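# Bag three colored balls, leave white ball in pan

## Task

Get the orange, blue and green balls completely inside the bag, in the space between its two layers; each ball left out lowers the result. The attempt fails if any corner of the bag's opening sticks far out past the table edge. No ball is credited unless, at the finish, the white ball sits in the pan, the pan stands upright on bare table, and the whole bag lies on the table with no part over the edge or inside the pan. A ball still gripped, or resting against jaws closed snugly around it, is not credited. A ball is not credited if it drops more than about a fingernail's thickness when a raised lip of the bag is lowered. Nothing counts if it stays in place only because the robot is holding it at the end.

## Robot and tools

Robot: two arms, left_arm and right_arm, each with six joints and a parallel gripper. The names do not describe image sides. Occasionally something briefly pulls on a held part or shoves a loose object. Knocking or placing anything off the table fails the attempt, and the arms must not strike or press hard against each other.

Frame: one shared world frame. The origin is on the tabletop midway between the arms, +z is up, +x reaches out over the table, and left_arm sits on the +y side. The state line (left_arm: ... | right_arm: ...) reports each gripper's end_effector_position in metres and end_effector_quat_wxyz. That point lies between the finger pads, about 1 cm behind the tips; fingers point along the gripper's +z and close along its y. The reported position can be off, more so at long reach.

Row layout (used by execute_actions and move): one flat list for both arms, 14 numbers. First left_arm: six joint angles then its opening; then right_arm the same way. The joint order inside each arm is fixed and unusual: wrist pitch, shoulder, waist, wrist roll, wrist yaw, elbow. Joint numbers are absolute target angles in radians (not offsets), matching the Joint positions line. Stated ranges: waist -2.618 to 3.054, shoulder 0.000 to 3.142, elbow 0.000 to 3.142, wrist pitch -1.571 to 1.571, wrist yaw -1.571 to 1.571, wrist roll -2.094 to 2.094. True ends may differ by up to 0.036 rad; a target beyond an end by more than 0.036 and farther out than the current angle gets the call refused; targets past the real end are clipped, and 'joint sent to its limit' may appear. Opening runs -1 (closed) to +1 (fully open, 0.094 m pad gap). Optionally append 12 numbers, each 0 to 1: stiffness scales, left_arm's six then right_arm's six in the same joint order; they persist until changed.

Tools:
- execute_actions(actions): a list of up to 15 actions; each action is a table of up to 15 rows, one row per 1/30 s step; a short table repeats its last row to fill 15 steps. An empty list just returns state and images. The result lists joint readings at some steps; HELD with an arm label means that arm's row was partly held back.
- move(target, speed, blocking): target is one absolute row. All joints interpolate together so each finishes at the same moment, so grippers travel on curves. speed (rad/s, 0.01 to 2, default 0.5) caps the joint with farthest to travel; duration is clamped to 0.5-10 s. Moves ignore obstacles and the other arm; faster contact hits harder, and aiming further past a contact presses harder. Gripper openings are sent at the start. Result adds a 'move:' line: ending (done, off_target, moving, held, fault), limits=held or limits=none, and each arm's joint farthest from target. With blocking=false the call returns after 0.5 s; use wait(0) to poll, and call wait or stop before any new move or execute_actions.
- wait(seconds): 0 to 10; arms hold their last command; a running move continues.
- stop(): brakes the running move; needs room, fingers keep moving.
- zoom_image(camera, region): region [x0, y0, x1, y1] in pixels of that camera's last image, at most 504 by 504. Cameras: cam_head_left, cam_head_right, cam_high, cam_left_wrist, cam_right_wrist, all 504x504 (wrist ones are fisheye).
- finished_scene(scene): ends for good; scene is 1 or omitted. The goal must already hold and persist.

Motion limits: each step, a joint's target is kept within a lead of its measured angle (waist 0.202, shoulder 0.258, elbow 0.238, wrist pitch 0.573, wrist yaw and roll 0.522 rad), and targets that would move a gripper over 70 mm from where it is are scaled back. So big jumps take several actions; an unfinished motion may stall and must be re-sent. 'Joint targets' shows what is being driven now; resend it to hold still. 'joint command not followed' means a clearance check altered an arm's joint targets; the rest of the row still ran.

Gripping: grip_measured reads the opening on the command scale (Joint positions gives metres); each gripper can read up to about 1 mm off. To hold something, command roughly 0.03 below grip_measured for a firm grip, less for gentler. Pad force tops out near 50-62 N; very thin parts (under about 2 mm) get less, and first contact can spike.

Result lines: Joint positions and Joint velocities give per-arm blocks in joint order plus finger gap. Joint torques are total drive output with fixed offsets and noise, not a clean load signal. FAULT or OVER-TEMPERATURE FAULT lines mean an arm stopped. MOTOR HOT appears at 75 °C; at 90 °C that arm halts 10 s; at 100 °C it goes limp and falls. Holding loads heats motors, even while idle between replies.

The simulation keeps running during thinking; the robot holds its last command meanwhile. Avoid drops, slips, slams and hard pushes; move smoothly.

Each tool is called after "Call:" in YAML: its name, and indented under it one key for each argument.

## Session

Call:
execute_actions:
  actions: []

Scene clock: 0.00 s.
left_arm: end_effector_position=(+0.3974, +0.3532, +0.3980) grip_measured=+1.000 end_effector_quat_wxyz=(+0.699, -0.035, +0.714, +0.032) | right_arm: end_effector_position=(+0.3423, -0.3094, +0.3997) grip_measured=+1.000 end_effector_quat_wxyz=(+0.700, +0.020, +0.714, -0.018)
Joint names: [wrist pitch, shoulder, waist, wrist roll, wrist yaw, elbow]
Joint positions: left_arm=[-0.005  1.047  0.016 -0.003  0.014  1.031  0.094] | right_arm=[-0.005  1.054 -0.007  0.002  0.006  1.04   0.094]
Joint velocities: left_arm=[-0.007  0.007 -0.002  0.007  0.037 -0.002  0.   ] | right_arm=[-0.037 -0.002 -0.007 -0.022  0.066  0.002  0.   ]
Joint torques (N m, as the arm reports them, + toward a larger angle): no reading
Motor temperatures (°C, as the motors report them): left_arm=[25 25 28 28 27 24] | right_arm=[24 25 26 26 26 28]
Joint targets: left_arm=[-0.007 1.041 0.016 -0.004 0.014 1.039] | right_arm=[0.002 1.047 -0.007 0.001 0.006 1.053]
Joint stiffness scale: left_arm=[1. 1. 1. 1. 1. 1.] | right_arm=[1. 1. 1. 1. 1. 1.]

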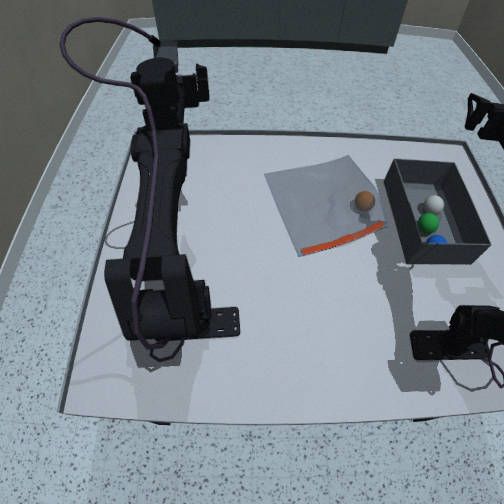

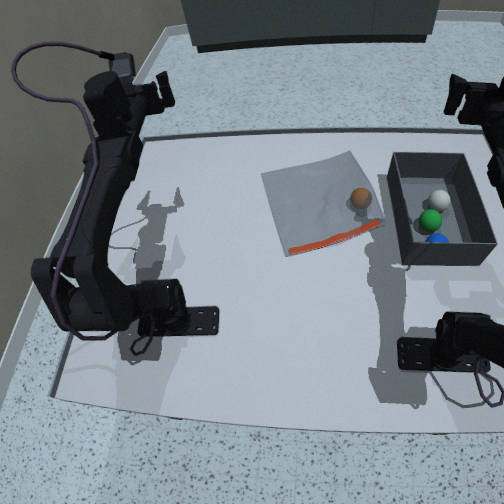

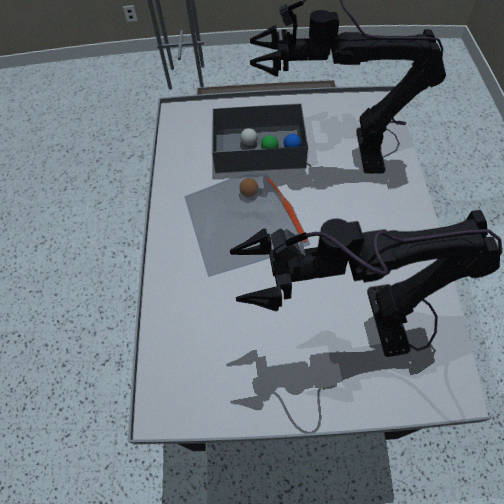

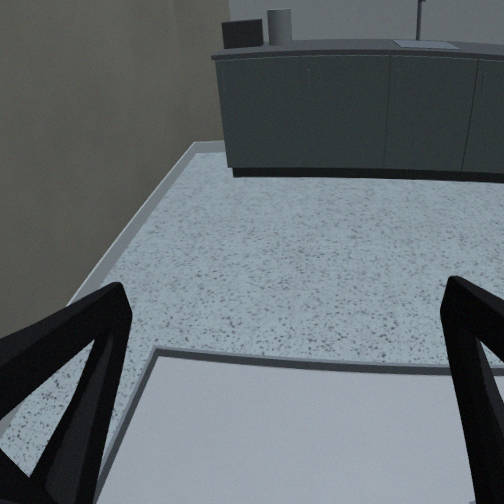

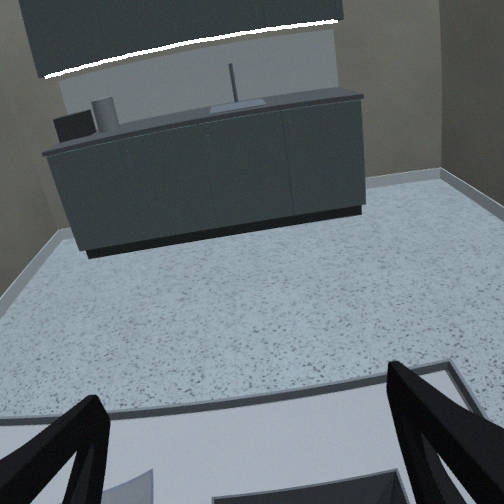

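Call:
zoom_image:
  camera: "cam_head_right"
  region: [240, 130, 504, 290]

Call:
zoom_image:
  camera: "cam_high"
  region: [160, 80, 340, 290]

Region (240, 130, 504, 290) of cam_head_right's 504x504 image, scaled by 1.909, with more detail than that image has; it fills the top 305 rows of this view, and the rest is white.

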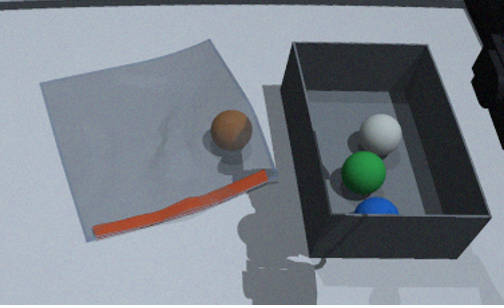

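Region (160, 80, 340, 290) of cam_high's 504x504 image, scaled by 2.400, with more detail than that image has; it fills the left 432 columns of this view, and the rest is white.

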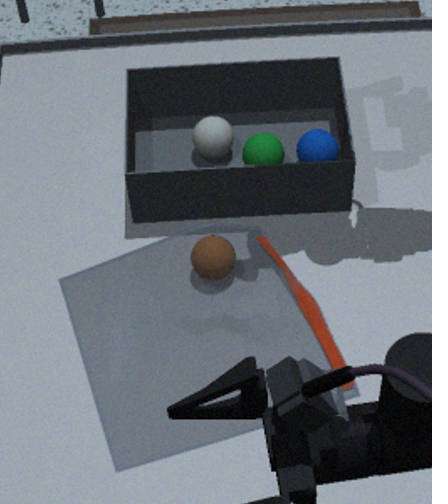

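Call:
move:
  target: [-0.6,1.041,-0.7,0,0.0,0.8,1, -0.6,1.047,0.5,0,0,0.8,1]
  speed: 0.8

Scene clock: 21.83 s.
left_arm: end_effector_position=(+0.2725, +0.1395, +0.1643) grip_measured=+1.000 end_effector_quat_wxyz=(+0.348, +0.273, +0.890, -0.110) | right_arm: end_effector_position=(+0.2355, -0.1570, +0.1616) grip_measured=+1.000 end_effector_quat_wxyz=(+0.348, -0.206, +0.911, +0.079)
Joint names: [wrist pitch, shoulder, waist, wrist roll, wrist yaw, elbow]
Joint positions: left_arm=[-0.582  1.047 -0.69  -0.003  0.005  0.805  0.094] | right_arm=[-0.595  1.054  0.489  0.002  0.002  0.809  0.094]
Joint velocities: left_arm=[ 0.007 -0.007  0.007 -0.007 -0.066  0.012  0.   ] | right_arm=[ 0.037  0.007 -0.002  0.007  0.007  0.007  0.   ]
Joint torques (N m, as the arm reports them, + toward a larger angle): left_arm=[ 1.22 -3.83 -0.65  0.02 -0.02  6.04] | right_arm=[ 2.01 -2.53  0.75 -0.05 -0.03  5.3 ]
Motor temperatures (°C, as the motors report them): left_arm=[28 26 28 28 27 26] | right_arm=[28 25 26 26 26 29]
Joint targets: left_arm=[-0.600 1.041 -0.700 0.000 -0.000 0.800] | right_arm=[-0.600 1.047 0.500 -0.000 0.000 0.800]
Joint stiffness scale: left_arm=[1. 1. 1. 1. 1. 1.] | right_arm=[1. 1. 1. 1. 1. 1.]
move: done; limits=none; left_arm: farthest joint: the wrist pitch, 0.018 radians from its target (0.595 radians at the start); right_arm: farthest joint: the waist, 0.011 radians from its target (0.507 radians at the start)
camera_calibration (this result's frames):
cam_left_wrist: T_world_to_cam=[[-0.557169, -0.824126, -0.101877, 0.286913], [-0.814895, 0.566233, -0.123804, 0.180051], [0.159717, 0.0140395, -0.987063, 0.223178], [0, 0, 0, 1]] pos_world=[0.270937, 0.131368, 0.271812]
cam_right_wrist: T_world_to_cam=[[0.313727, -0.945952, -0.0821562, -0.21112], [-0.922929, -0.283468, -0.260478, 0.270237], [0.223111, 0.157543, -0.961978, 0.243241], [0, 0, 0, 1]] pos_world=[0.261374, -0.161427, 0.287039]

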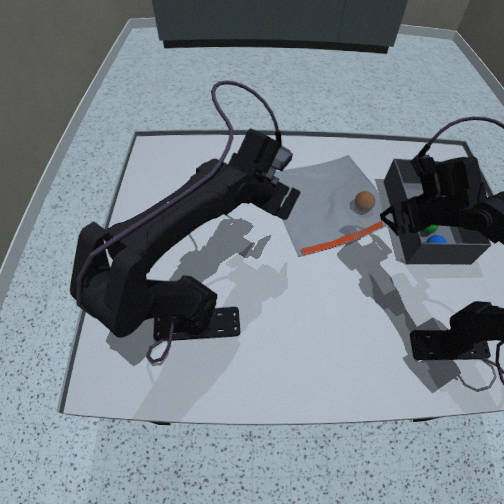

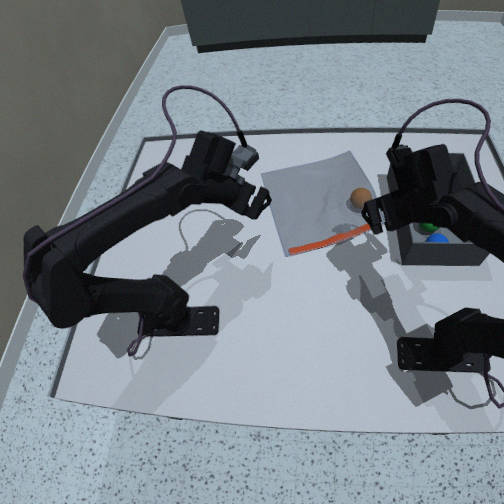

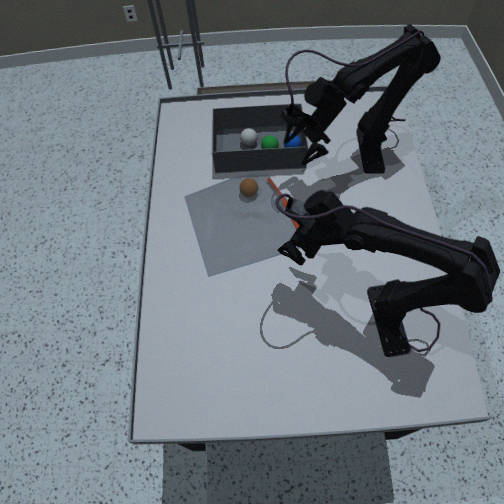

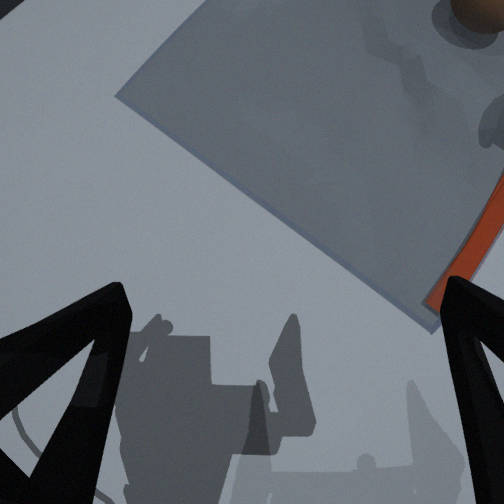

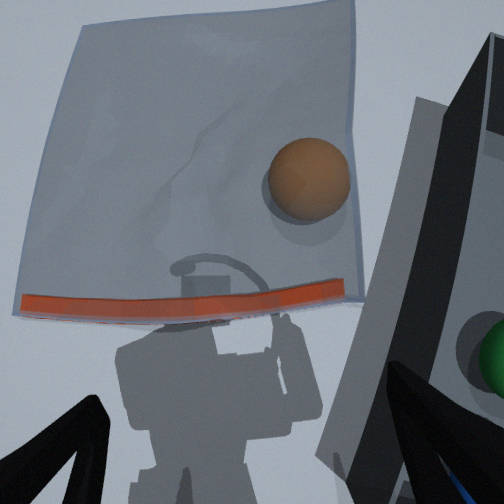

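Call:
zoom_image:
  camera: "cam_right_wrist"
  region: [150, 120, 400, 340]

Call:
zoom_image:
  camera: "cam_head_left"
  region: [280, 170, 400, 270]

Region (150, 120, 400, 340) of cam_right_wrist's 504x504 image, scaled by 2.016, with more detail than that image has; it fills the top 444 rows of this view, and the rest is white.

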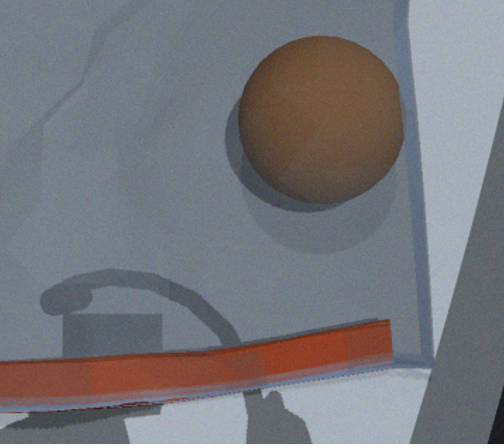

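Region (280, 170, 400, 270) of cam_head_left's 504x504 image, scaled by 4.200, with more detail than that image has.

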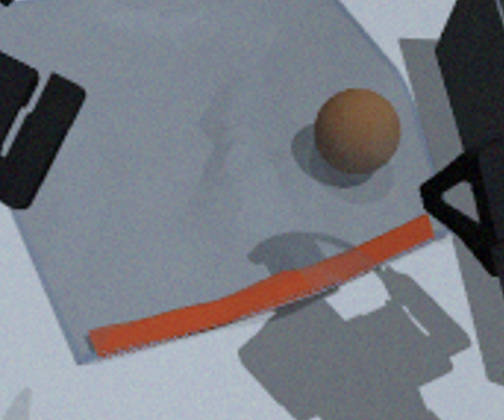

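Call:
move:
  target: [-0.6,1.041,0.1,0,0.0,0.8,1, 1.12,1.657,1.044,1.57,0,0.183,0]
  speed: 0.8

Scene clock: 74.77 s.
left_arm: end_effector_position=(+0.3207, +0.3697, +0.1643) grip_measured=+1.000 end_effector_quat_wxyz=(+0.363, -0.086, +0.927, +0.032) | right_arm: end_effector_position=(+0.1577, +0.0145, +0.0617) grip_measured=+0.003 end_effector_quat_wxyz=(+0.165, +0.234, +0.784, +0.551)
Joint names: [wrist pitch, shoulder, waist, wrist roll, wrist yaw, elbow]
Joint positions: left_arm=[-0.582  1.047  0.089 -0.003  0.002  0.805  0.094] | right_arm=[1.104 1.652 1.032 1.57  0.001 0.203 0.047]
Joint velocities: left_arm=[ 0.022 -0.007 -0.007  0.037 -0.007  0.002  0.   ] | right_arm=[-0.007  0.012  0.022 -0.051 -0.037 -0.017  0.   ]
Joint torques (N m, as the arm reports them, + toward a larger angle): left_arm=[ 1.19 -3.88  0.71  0.01  0.    6.  ] | right_arm=[ 2.64 -3.56  0.84 -0.02 -0.03  2.14]
Motor temperatures (°C, as the motors report them): left_arm=[29 26 28 28 27 26] | right_arm=[29 25 26 26 26 29]
Joint targets: left_arm=[-0.600 1.041 0.100 -0.000 0.000 0.800] | right_arm=[1.120 1.657 1.044 1.570 -0.000 0.183]
Joint stiffness scale: left_arm=[1. 1. 1. 1. 1. 1.] | right_arm=[1. 1. 1. 1. 1. 1.]
move: done; limits=none; left_arm: farthest joint: the wrist pitch, 0.018 radians from its target (0.018 radians at the start); right_arm: farthest joint: the elbow, 0.020 radians from its target (0.626 radians at the start)
camera_calibration (this result's frames):
cam_left_wrist: T_world_to_cam=[[0.184806, -0.977245, -0.104107, 0.322488], [-0.977392, -0.171687, -0.123406, 0.413827], [0.102724, 0.12456, -0.98688, 0.189572], [0, 0, 0, 1]] pos_world=[0.325399, 0.362585, 0.271727]
cam_right_wrist: T_world_to_cam=[[-0.317565, -0.216315, -0.923234, 0.10819], [-0.942616, 0.177869, 0.282557, 0.183915], [0.103093, 0.959985, -0.260387, 0.101485], [0, 0, 0, 1]] pos_world=[0.197256, -0.106734, 0.0743433]

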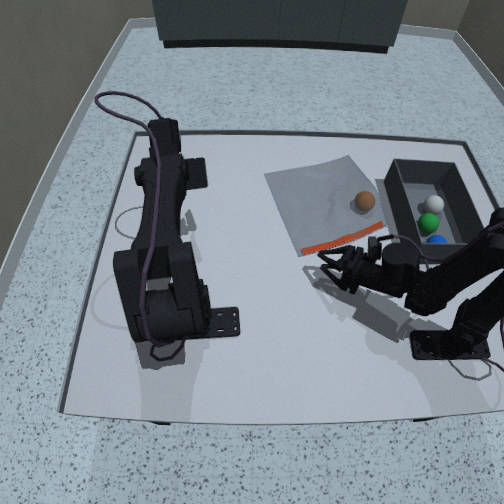

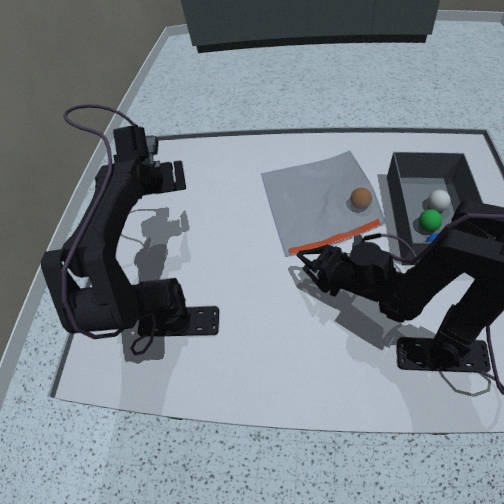

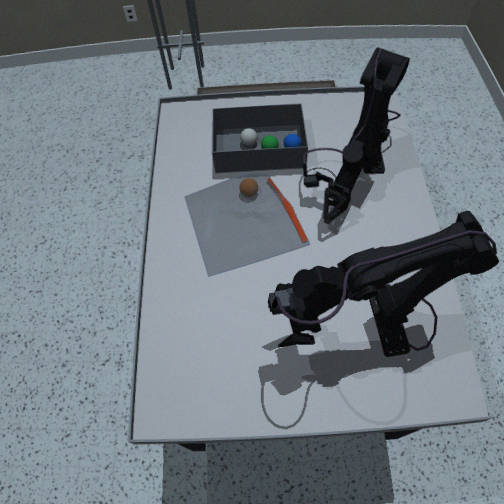

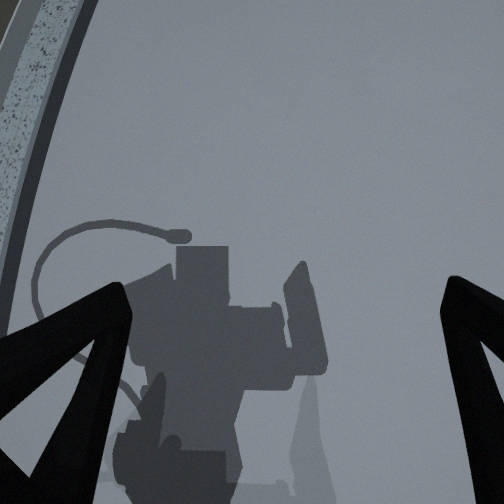

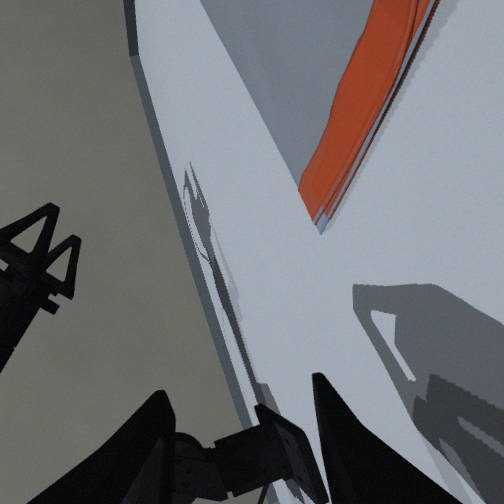

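Model works. Wrong roll side; flip.

Call:
move:
  target: [-0.6,1.041,0.1,0,0.0,0.8,1, 1.12,1.657,0.9,-1.57,-0.0,0.183,0]
  speed: 1.5

Scene clock: 80.93 s.
left_arm: end_effector_position=(+0.3207, +0.3697, +0.1643) grip_measured=+1.000 end_effector_quat_wxyz=(+0.363, -0.086, +0.927, +0.032) | right_arm: end_effector_position=(+0.1928, -0.0114, +0.0618) grip_measured=+0.003 end_effector_quat_wxyz=(-0.540, +0.768, -0.281, +0.198)
Joint names: [wrist pitch, shoulder, waist, wrist roll, wrist yaw, elbow]
Joint positions: left_arm=[-0.582  1.047  0.089 -0.003  0.002  0.805  0.094] | right_arm=[ 1.105  1.652  0.913 -1.57   0.001  0.203  0.047]
Joint velocities: left_arm=[ 0.022 -0.002 -0.017 -0.022  0.037 -0.032  0.   ] | right_arm=[-0.037  0.012  0.002  0.051 -0.066 -0.007 -0.001]
Joint torques (N m, as the arm reports them, + toward a larger angle): left_arm=[ 1.2  -3.83  0.72  0.02  0.    6.02] | right_arm=[ 2.66 -3.56 -0.84 -0.01 -0.03  2.12]
Motor temperatures (°C, as the motors report them): left_arm=[29 26 28 28 27 26] | right_arm=[30 25 26 26 26 29]
Joint targets: left_arm=[-0.600 1.041 0.100 0.000 0.000 0.800] | right_arm=[1.120 1.657 0.900 -1.570 0.000 0.183]
Joint stiffness scale: left_arm=[1. 1. 1. 1. 1. 1.] | right_arm=[1. 1. 1. 1. 1. 1.]
move: done; limits=none; left_arm: farthest joint: the wrist pitch, 0.018 radians from its target (0.018 radians at the start); right_arm: farthest joint: the elbow, 0.020 radians from its target (0.020 radians at the start)
camera_calibration (this result's frames):
cam_left_wrist: T_world_to_cam=[[0.184806, -0.977245, -0.104107, 0.322488], [-0.977392, -0.171687, -0.123406, 0.413827], [0.102724, 0.12456, -0.98688, 0.189572], [0, 0, 0, 1]] pos_world=[0.325399, 0.362585, 0.271727]
cam_right_wrist: T_world_to_cam=[[0.314974, 0.144419, 0.938048, -0.119101], [0.377172, -0.926006, 0.0159199, -0.0289613], [0.870938, 0.348791, -0.346139, -0.0269034], [0, 0, 0, 1]] pos_world=[0.0718684, -0.00023419, 0.102871]

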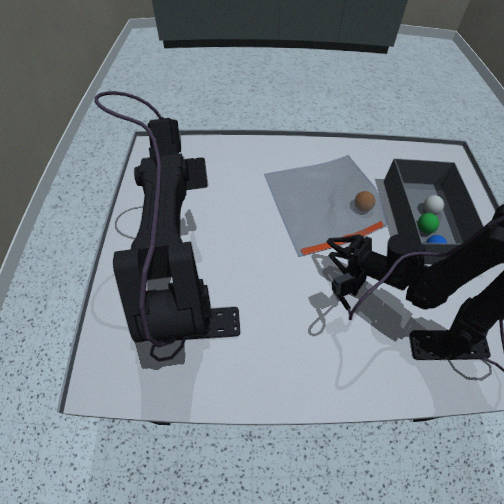

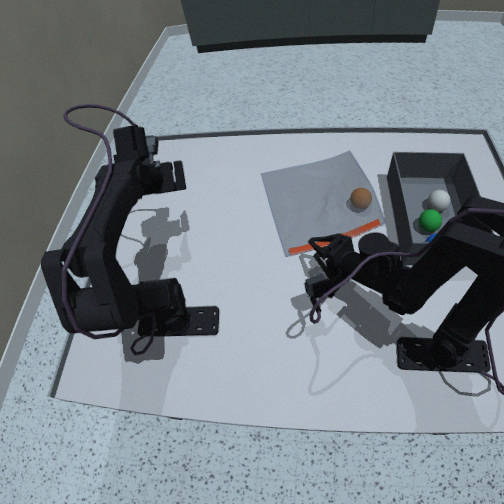

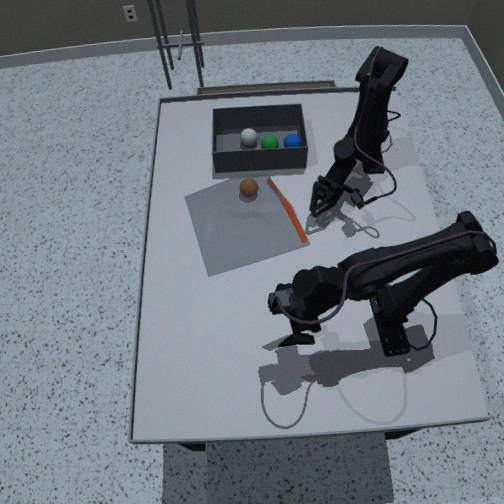

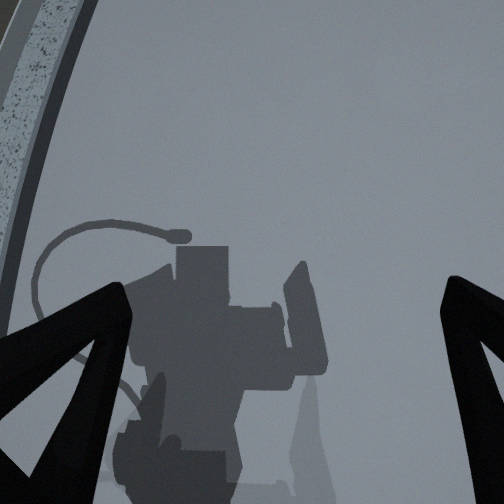

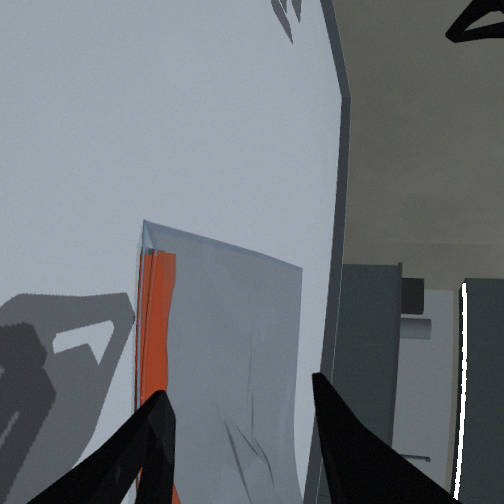

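Call:
move:
  target: [-0.6,1.041,0.1,0,0.0,0.8,1, 1.2,1.657,0.58,-1.57,-0.0,0.183,-0.9]
  speed: 0.6

Scene clock: 85.23 s.
left_arm: end_effector_position=(+0.3207, +0.3697, +0.1643) grip_measured=+1.000 end_effector_quat_wxyz=(+0.363, -0.086, +0.927, +0.032) | right_arm: end_effector_position=(+0.2744, -0.0971, +0.0805) grip_measured=-0.897 end_effector_quat_wxyz=(-0.529, +0.693, -0.389, +0.298)
Joint names: [wrist pitch, shoulder, waist, wrist roll, wrist yaw, elbow]
Joint positions: left_arm=[-0.582  1.047  0.089 -0.003  0.002  0.805  0.094] | right_arm=[ 1.183  1.652  0.59  -1.572  0.002  0.203  0.005]
Joint velocities: left_arm=[-0.007  0.007  0.017  0.066  0.037 -0.002  0.   ] | right_arm=[-0.022 -0.012  0.017  0.051 -0.037 -0.017  0.001]
Joint torques (N m, as the arm reports them, + toward a larger angle): left_arm=[ 1.2  -3.86  0.74  0.03  0.01  6.01] | right_arm=[ 2.7  -3.57 -0.63  0.   -0.03  2.15]
Motor temperatures (°C, as the motors report them): left_arm=[29 26 28 28 27 26] | right_arm=[30 25 26 26 26 29]
Joint targets: left_arm=[-0.600 1.041 0.100 -0.000 -0.000 0.800] | right_arm=[1.200 1.657 0.580 -1.570 0.000 0.183]
Joint stiffness scale: left_arm=[1. 1. 1. 1. 1. 1.] | right_arm=[1. 1. 1. 1. 1. 1.]
move: done; limits=none; left_arm: farthest joint: the wrist pitch, 0.018 radians from its target (0.018 radians at the start); right_arm: farthest joint: the elbow, 0.020 radians from its target (0.020 radians at the start)
camera_calibration (this result's frames):
cam_left_wrist: T_world_to_cam=[[0.184806, -0.977245, -0.104107, 0.322488], [-0.977392, -0.171687, -0.123406, 0.413827], [0.102724, 0.12456, -0.98688, 0.189572], [0, 0, 0, 1]] pos_world=[0.325399, 0.362585, 0.271727]
cam_right_wrist: T_world_to_cam=[[0.280263, -0.000881928, 0.959923, -0.156247], [0.0641186, -0.997749, -0.019637, -0.057568], [0.957779, 0.0670524, -0.279576, -0.118193], [0, 0, 0, 1]] pos_world=[0.160684, -0.0496511, 0.11581]

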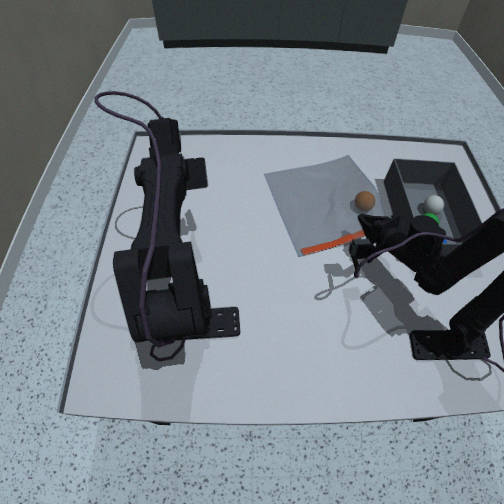

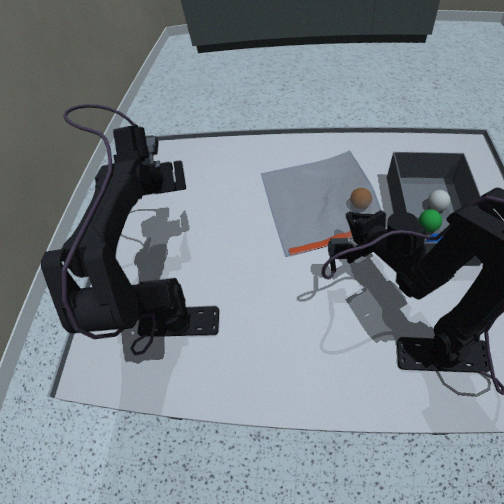

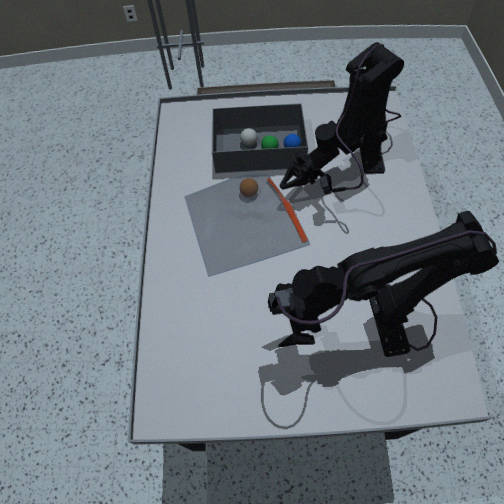

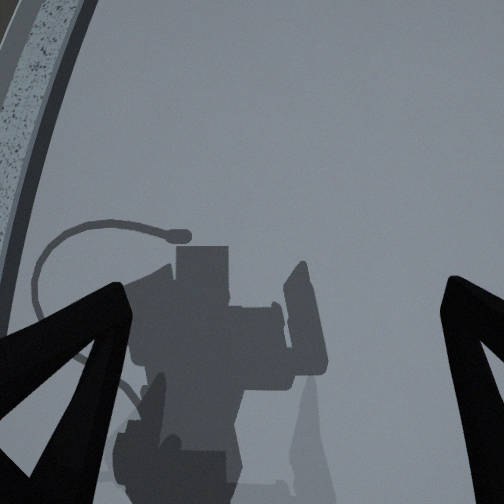

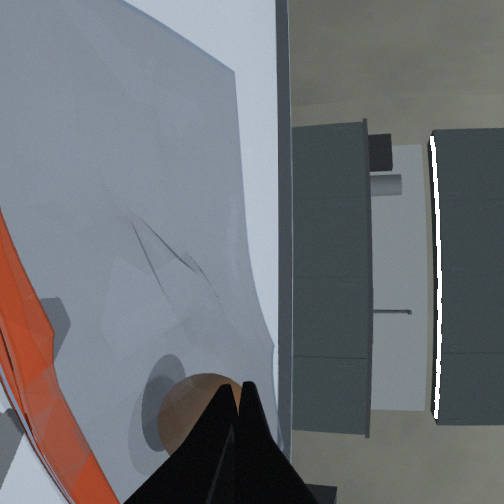

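Call:
move:
  target: [-0.6,1.041,0.1,0,0.0,0.8,1, 1.3,1.657,1.39,1.57,1.5,0.183,-0.9]
  speed: 1.5

Call:
move:
  target: [-0.6,1.041,0.1,0,0.0,0.8,1, 1.52,2.214,1.39,1.57,1.5,0.49,-0.9]
  speed: 0.5

Scene clock: 97.90 s.
left_arm: end_effector_position=(+0.3207, +0.3697, +0.1643) grip_measured=+1.000 end_effector_quat_wxyz=(+0.363, -0.086, +0.927, +0.032) | right_arm: end_effector_position=(+0.1803, -0.1232, +0.1329) grip_measured=-0.897 end_effector_quat_wxyz=(+0.567, +0.503, +0.503, +0.415)
Joint names: [wrist pitch, shoulder, waist, wrist roll, wrist yaw, elbow]
Joint positions: left_arm=[-0.582  1.047  0.089 -0.003  0.002  0.805  0.094] | right_arm=[1.297 1.652 1.378 1.571 1.489 0.203 0.005]
Joint velocities: left_arm=[ 0.037 -0.002  0.002 -0.037 -0.007  0.007  0.   ] | right_arm=[-0.037 -0.012 -0.002 -0.007  0.007  0.017 -0.   ]
Joint torques (N m, as the arm reports them, + toward a larger angle): left_arm=[ 1.19 -3.84  0.72  0.03  0.    6.03] | right_arm=[ 1.87 -3.12  0.87 -0.05  0.16  1.69]
Motor temperatures (°C, as the motors report them): left_arm=[29 26 28 28 27 26] | right_arm=[31 25 26 26 26 29]
Joint targets: left_arm=[-0.600 1.041 0.100 0.000 -0.000 0.800] | right_arm=[1.300 1.657 1.390 1.570 1.500 0.183]
Joint stiffness scale: left_arm=[1. 1. 1. 1. 1. 1.] | right_arm=[1. 1. 1. 1. 1. 1.]
move: done; limits=none; left_arm: farthest joint: the wrist pitch, 0.018 radians from its target (0.018 radians at the start); right_arm: farthest joint: the elbow, 0.020 radians from its target (0.020 radians at the start)
camera_calibration (this result's frames):
cam_left_wrist: T_world_to_cam=[[0.184806, -0.977245, -0.104107, 0.322488], [-0.977392, -0.171687, -0.123406, 0.413827], [0.102724, 0.12456, -0.98688, 0.189572], [0, 0, 0, 1]] pos_world=[0.325399, 0.362585, 0.271727]
cam_right_wrist: T_world_to_cam=[[-0.0344422, 0.0015543, -0.999405, 0.137227], [-0.300029, 0.953857, 0.0118233, 0.22536], [0.953308, 0.300257, -0.0323866, -0.0149581], [0, 0, 0, 1]] pos_world=[0.0866006, -0.210683, 0.133996]

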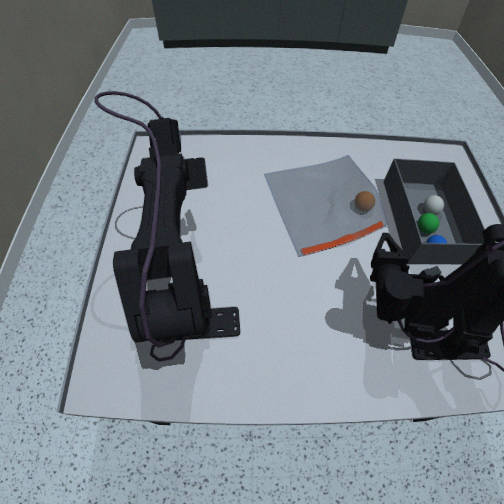

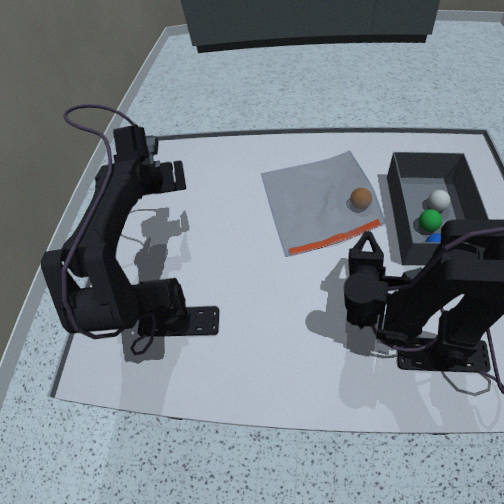

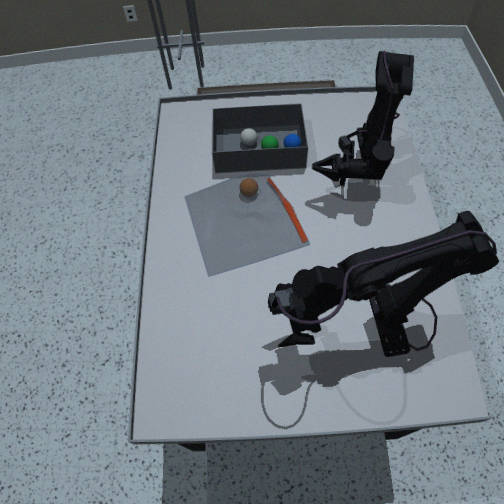

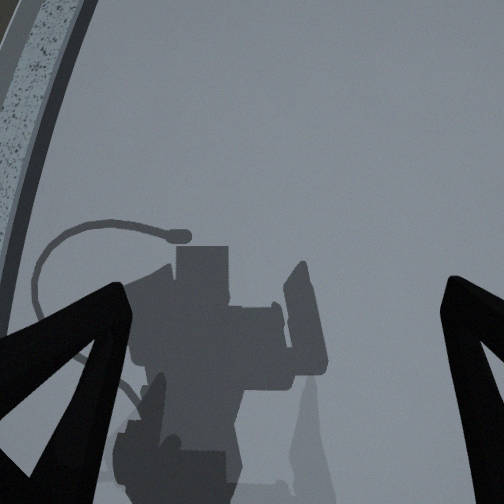

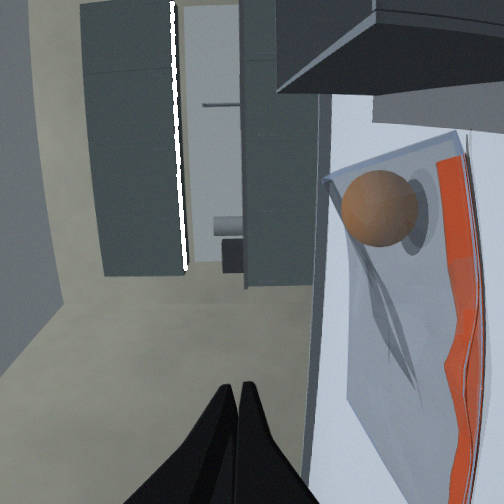

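Scene clock: 99.70 s.
left_arm: end_effector_position=(+0.3207, +0.3697, +0.1643) grip_measured=+1.000 end_effector_quat_wxyz=(+0.363, -0.086, +0.927, +0.032) | right_arm: end_effector_position=(+0.1944, -0.0644, +0.0591) grip_measured=-0.897 end_effector_quat_wxyz=(+0.582, +0.485, +0.523, +0.391)
Joint names: [wrist pitch, shoulder, waist, wrist roll, wrist yaw, elbow]
Joint positions: left_arm=[-0.582  1.047  0.089 -0.003  0.002  0.805  0.094] | right_arm=[1.516 2.21  1.378 1.572 1.49  0.459 0.005]
Joint velocities: left_arm=[-0.022 -0.002  0.002 -0.007 -0.037  0.017  0.   ] | right_arm=[-0.037 -0.012  0.012 -0.066  0.022 -0.007 -0.   ]
Joint torques (N m, as the arm reports them, + toward a larger angle): left_arm=[ 1.18 -3.83  0.73  0.02  0.    5.99] | right_arm=[ 1.87 -5.86  0.88 -0.05  0.19  3.52]
Motor temperatures (°C, as the motors report them): left_arm=[29 26 28 28 27 26] | right_arm=[31 25 26 26 26 29]
Joint targets: left_arm=[-0.600 1.041 0.100 0.000 0.000 0.800] | right_arm=[1.520 2.214 1.390 1.570 1.500 0.490]
Joint stiffness scale: left_arm=[1. 1. 1. 1. 1. 1.] | right_arm=[1. 1. 1. 1. 1. 1.]
move: off_target (right_arm); limits=none; left_arm: farthest joint: the wrist pitch, 0.018 radians from its target (0.018 radians at the start); right_arm: farthest joint: the elbow, 0.031 radians from its target (0.287 radians at the start)
camera_calibration (this result's frames):
cam_left_wrist: T_world_to_cam=[[0.184806, -0.977245, -0.104107, 0.322488], [-0.977392, -0.171687, -0.123406, 0.413827], [0.102724, 0.12456, -0.98688, 0.189572], [0, 0, 0, 1]] pos_world=[0.325399, 0.362585, 0.271727]
cam_right_wrist: T_world_to_cam=[[-0.052951, -0.0761952, -0.995686, 0.0621728], [-0.299352, 0.952441, -0.0569661, 0.178153], [0.952672, 0.295045, -0.0732419, -0.0462277], [0, 0, 0, 1]] pos_world=[0.100662, -0.151303, 0.0686674]

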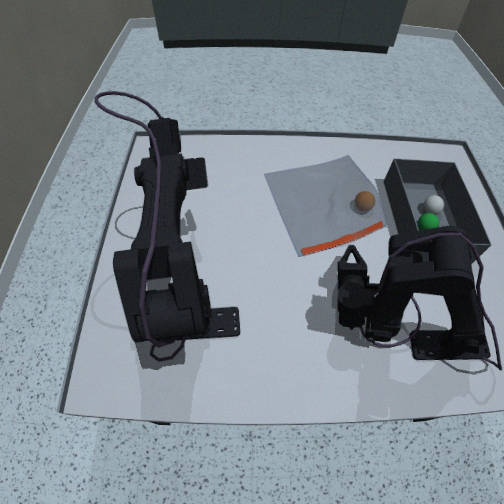

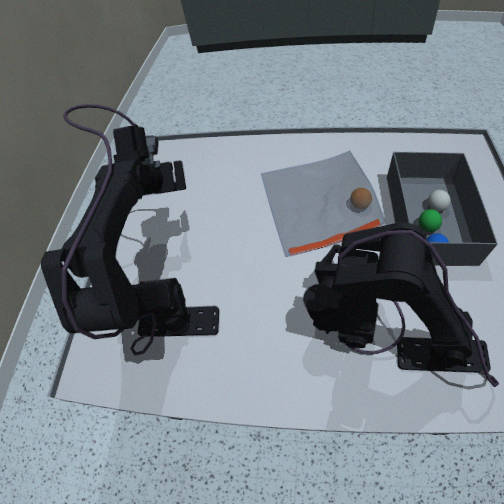

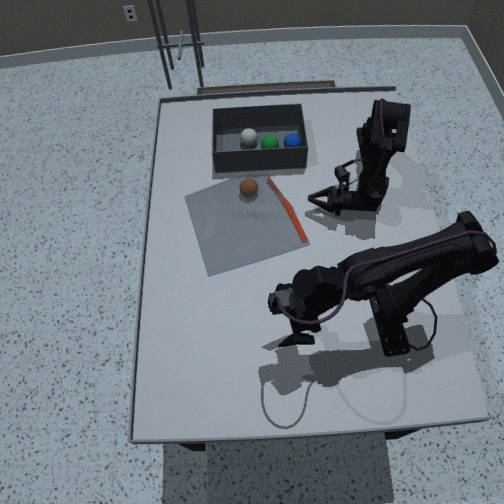

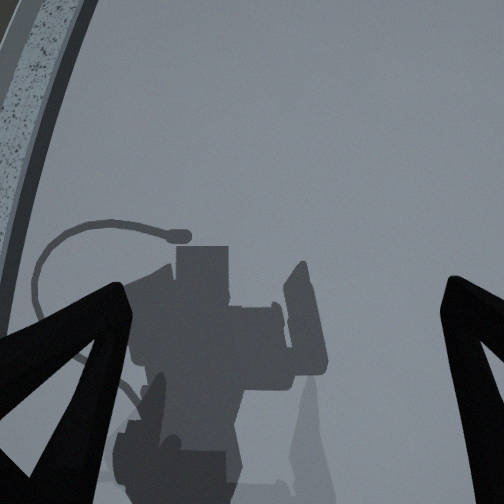

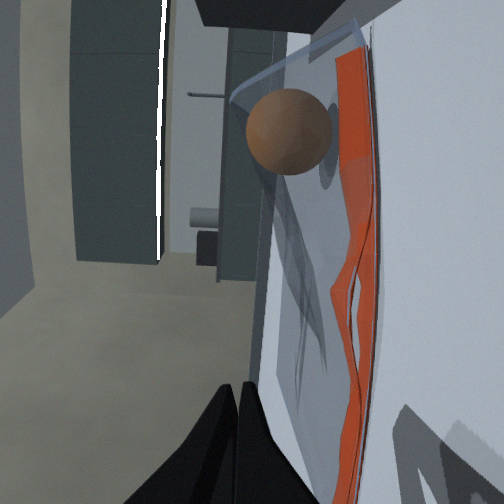

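Call:
zoom_image:
  camera: "cam_right_wrist"
  region: [260, 180, 460, 420]

Region (260, 180, 460, 420) of cam_right_wrist's 504x504 image, scaled by 2.100, with more detail than that image has.

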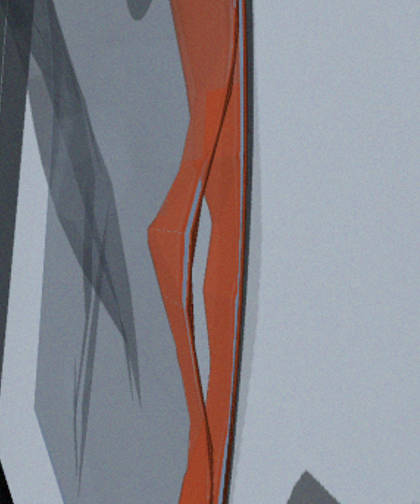

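Call:
move:
  target: [-0.2,1.3,-0.6,0.5,-0.3,0.9,-0.36, 0.5,1.4,0.9,0.8,0.8,1.0,1]
  speed: 1.0

Call:
move:
  target: [0.195,1.837,-1.349,1.045,-0.6,0.842,-0.36, -1.39,1.588,-0.014,0,0,1.407,1]
  speed: 0.8

Scene clock: 128.00 s.
left_arm: end_effector_position=(+0.3845, +0.1722, +0.1839) grip_measured=-0.357 end_effector_quat_wxyz=(+0.446, +0.363, +0.808, +0.128) | right_arm: end_effector_position=(+0.3258, -0.0563, +0.3471) grip_measured=+1.000 end_effector_quat_wxyz=(+0.650, +0.272, +0.631, +0.325)
Joint names: [wrist pitch, shoulder, waist, wrist roll, wrist yaw, elbow]
Joint positions: left_arm=[-0.215  1.295 -0.592  0.493 -0.292  0.874  0.03 ] | right_arm=[0.511 1.404 0.908 0.811 0.809 0.974 0.094]
Joint velocities: left_arm=[ 0.007 -0.012  0.002  0.022 -0.051 -0.027 -0.001] | right_arm=[-0.037  0.007 -0.017  0.007 -0.007  0.027  0.   ]
Joint torques (N m, as the arm reports them, + toward a larger angle): left_arm=[ 1.66 -5.32 -0.49  0.05 -0.13  8.5 ] | right_arm=[ 2.1  -4.87 -0.51 -0.15 -0.13  7.63]
Motor temperatures (°C, as the motors report them): left_arm=[30 26 28 28 27 26] | right_arm=[30 26 26 26 26 29]
Joint targets: left_arm=[-0.200 1.300 -0.600 0.500 -0.300 0.900] | right_arm=[0.500 1.400 0.900 0.800 0.800 1.000]
Joint stiffness scale: left_arm=[1. 1. 1. 1. 1. 1.] | right_arm=[1. 1. 1. 1. 1. 1.]
move: off_target (left_arm, right_arm); limits=none; left_arm: farthest joint: the elbow, 0.026 radians from its target (0.095 radians at the start); right_arm: farthest joint: the elbow, 0.026 radians from its target (0.541 radians at the start)
camera_calibration (this result's frames):
cam_left_wrist: T_world_to_cam=[[-0.42657, -0.659681, -0.618755, 0.394786], [-0.745195, 0.644042, -0.172902, 0.224025], [0.512564, 0.387339, -0.76632, -0.0164228], [0, 0, 0, 1]] pos_world=[0.343764, 0.122512, 0.270425]
cam_right_wrist: T_world_to_cam=[[0.0551234, -0.522283, -0.850989, 0.24599], [-0.458183, 0.744022, -0.486312, 0.415224], [0.887147, 0.416716, -0.198288, -0.0811604], [0, 0, 0, 1]] pos_world=[0.24869, -0.146639, 0.39517]

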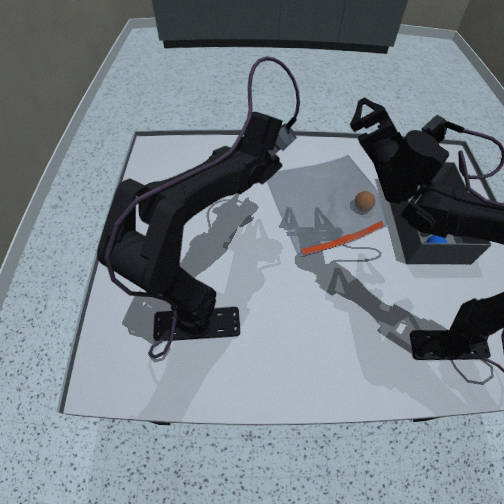

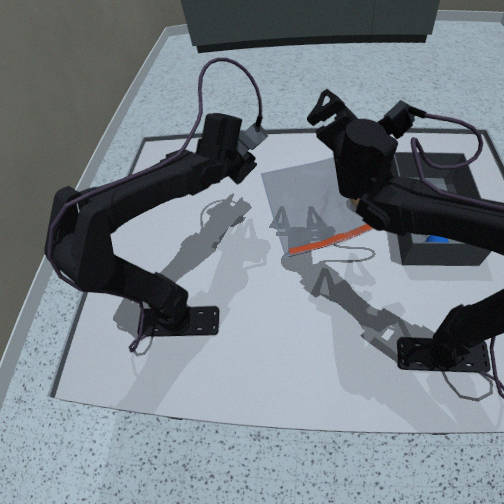

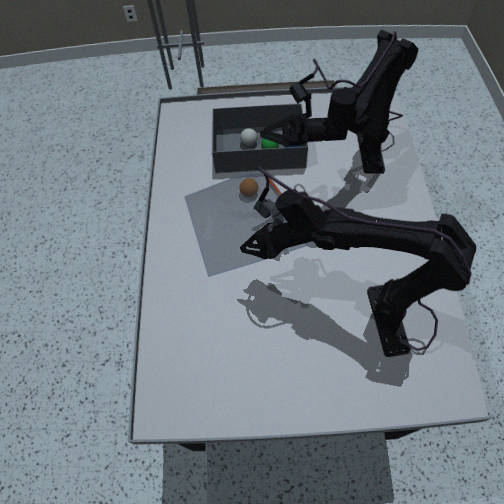

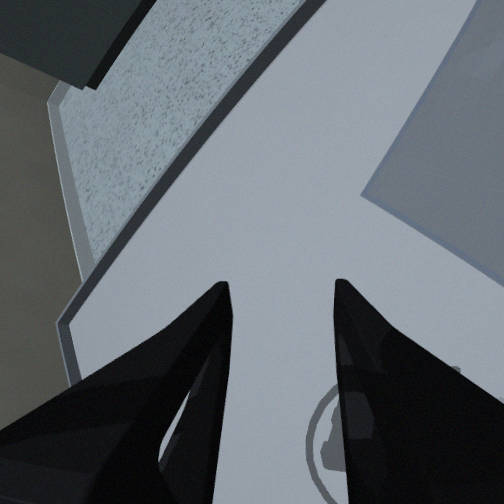

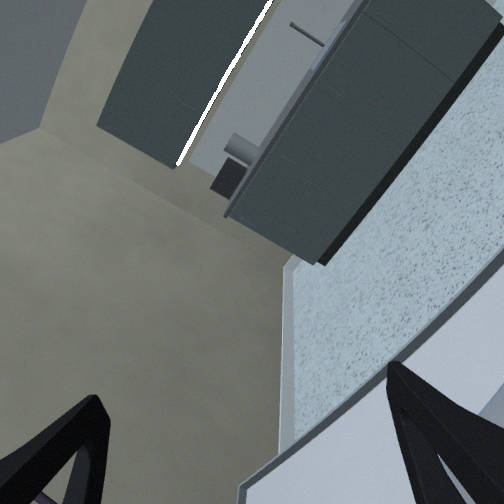

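Scene clock: 131.23 s.
left_arm: end_effector_position=(+0.2466, -0.0598, +0.0456) grip_measured=-0.357 end_effector_quat_wxyz=(+0.385, +0.763, +0.466, +0.230) | right_arm: end_effector_position=(+0.2264, -0.3037, +0.1396) grip_measured=+1.000 end_effector_quat_wxyz=(-0.015, +0.026, +1.000, -0.003)
Joint names: [wrist pitch, shoulder, waist, wrist roll, wrist yaw, elbow]
Joint positions: left_arm=[ 0.18   1.835 -1.342  1.038 -0.589  0.852  0.03 ] | right_arm=[-1.382  1.584 -0.006  0.006  0.007  1.365  0.094]
Joint velocities: left_arm=[ 0.007  0.002  0.002 -0.022 -0.037 -0.002 -0.001] | right_arm=[ 0.081 -0.002 -0.002 -0.007 -0.066 -0.002  0.   ]
Joint torques (N m, as the arm reports them, + toward a larger angle): left_arm=[ 1.44 -9.31 -0.45  0.08 -0.26  4.43] | right_arm=[ 0.61 -4.77 -0.56 -0.1  -0.06  7.58]
Motor temperatures (°C, as the motors report them): left_arm=[30 26 28 28 27 26] | right_arm=[30 26 26 26 26 29]
Joint targets: left_arm=[0.195 1.837 -1.349 1.045 -0.600 0.842] | right_arm=[-1.390 1.588 -0.014 -0.000 0.000 1.407]
Joint stiffness scale: left_arm=[1. 1. 1. 1. 1. 1.] | right_arm=[1. 1. 1. 1. 1. 1.]
move: off_target (right_arm); limits=none; left_arm: farthest joint: the wrist pitch, 0.015 radians from its target (0.410 radians at the start); right_arm: farthest joint: the elbow, 0.042 radians from its target (0.433 radians at the start)
camera_calibration (this result's frames):
cam_left_wrist: T_world_to_cam=[[-0.440659, 0.299181, -0.846351, 0.168597], [-0.0357268, 0.936234, 0.349556, 0.0654815], [0.896963, 0.184272, -0.401871, -0.0853864], [0, 0, 0, 1]] pos_world=[0.153221, -0.0960126, 0.0854881]
cam_right_wrist: T_world_to_cam=[[-0.198153, -0.979595, 0.0335994, -0.259351], [-0.862971, 0.190611, 0.467919, 0.243269], [-0.464775, 0.0637239, -0.883133, 0.363538], [0, 0, 0, 1]] pos_world=[0.327507, -0.323595, 0.215936]

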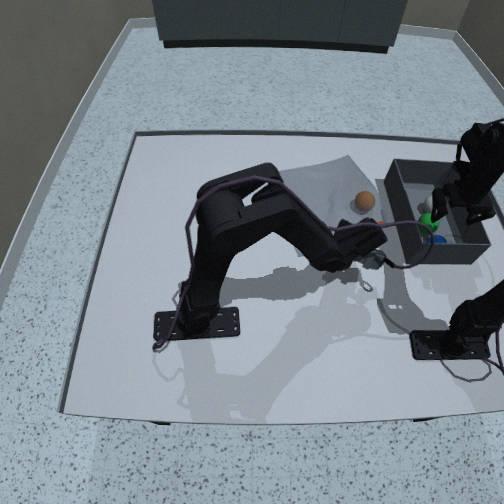

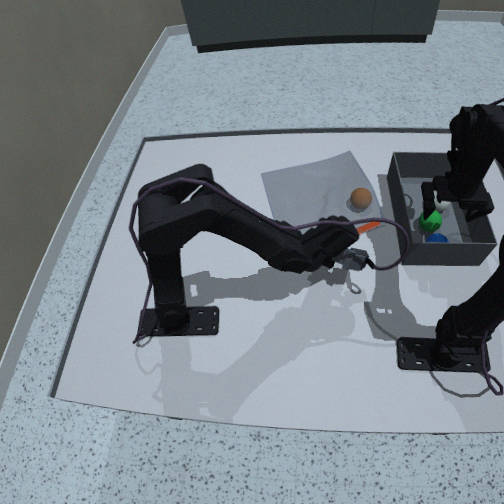

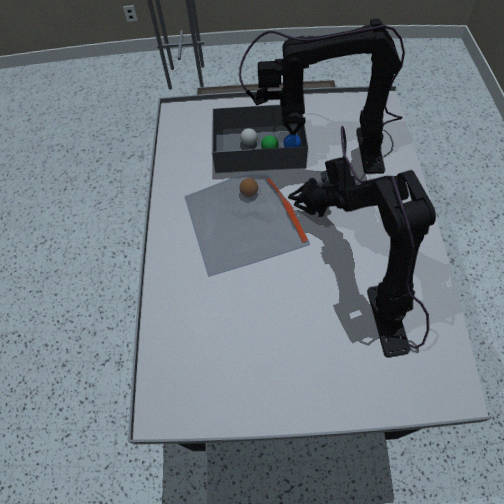

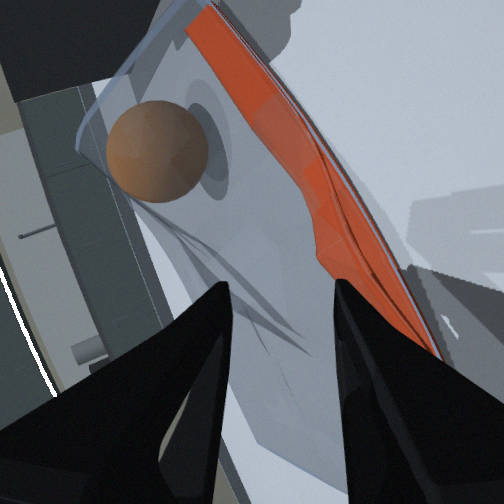

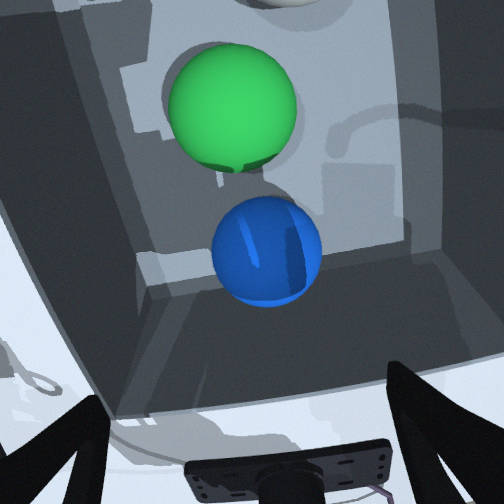

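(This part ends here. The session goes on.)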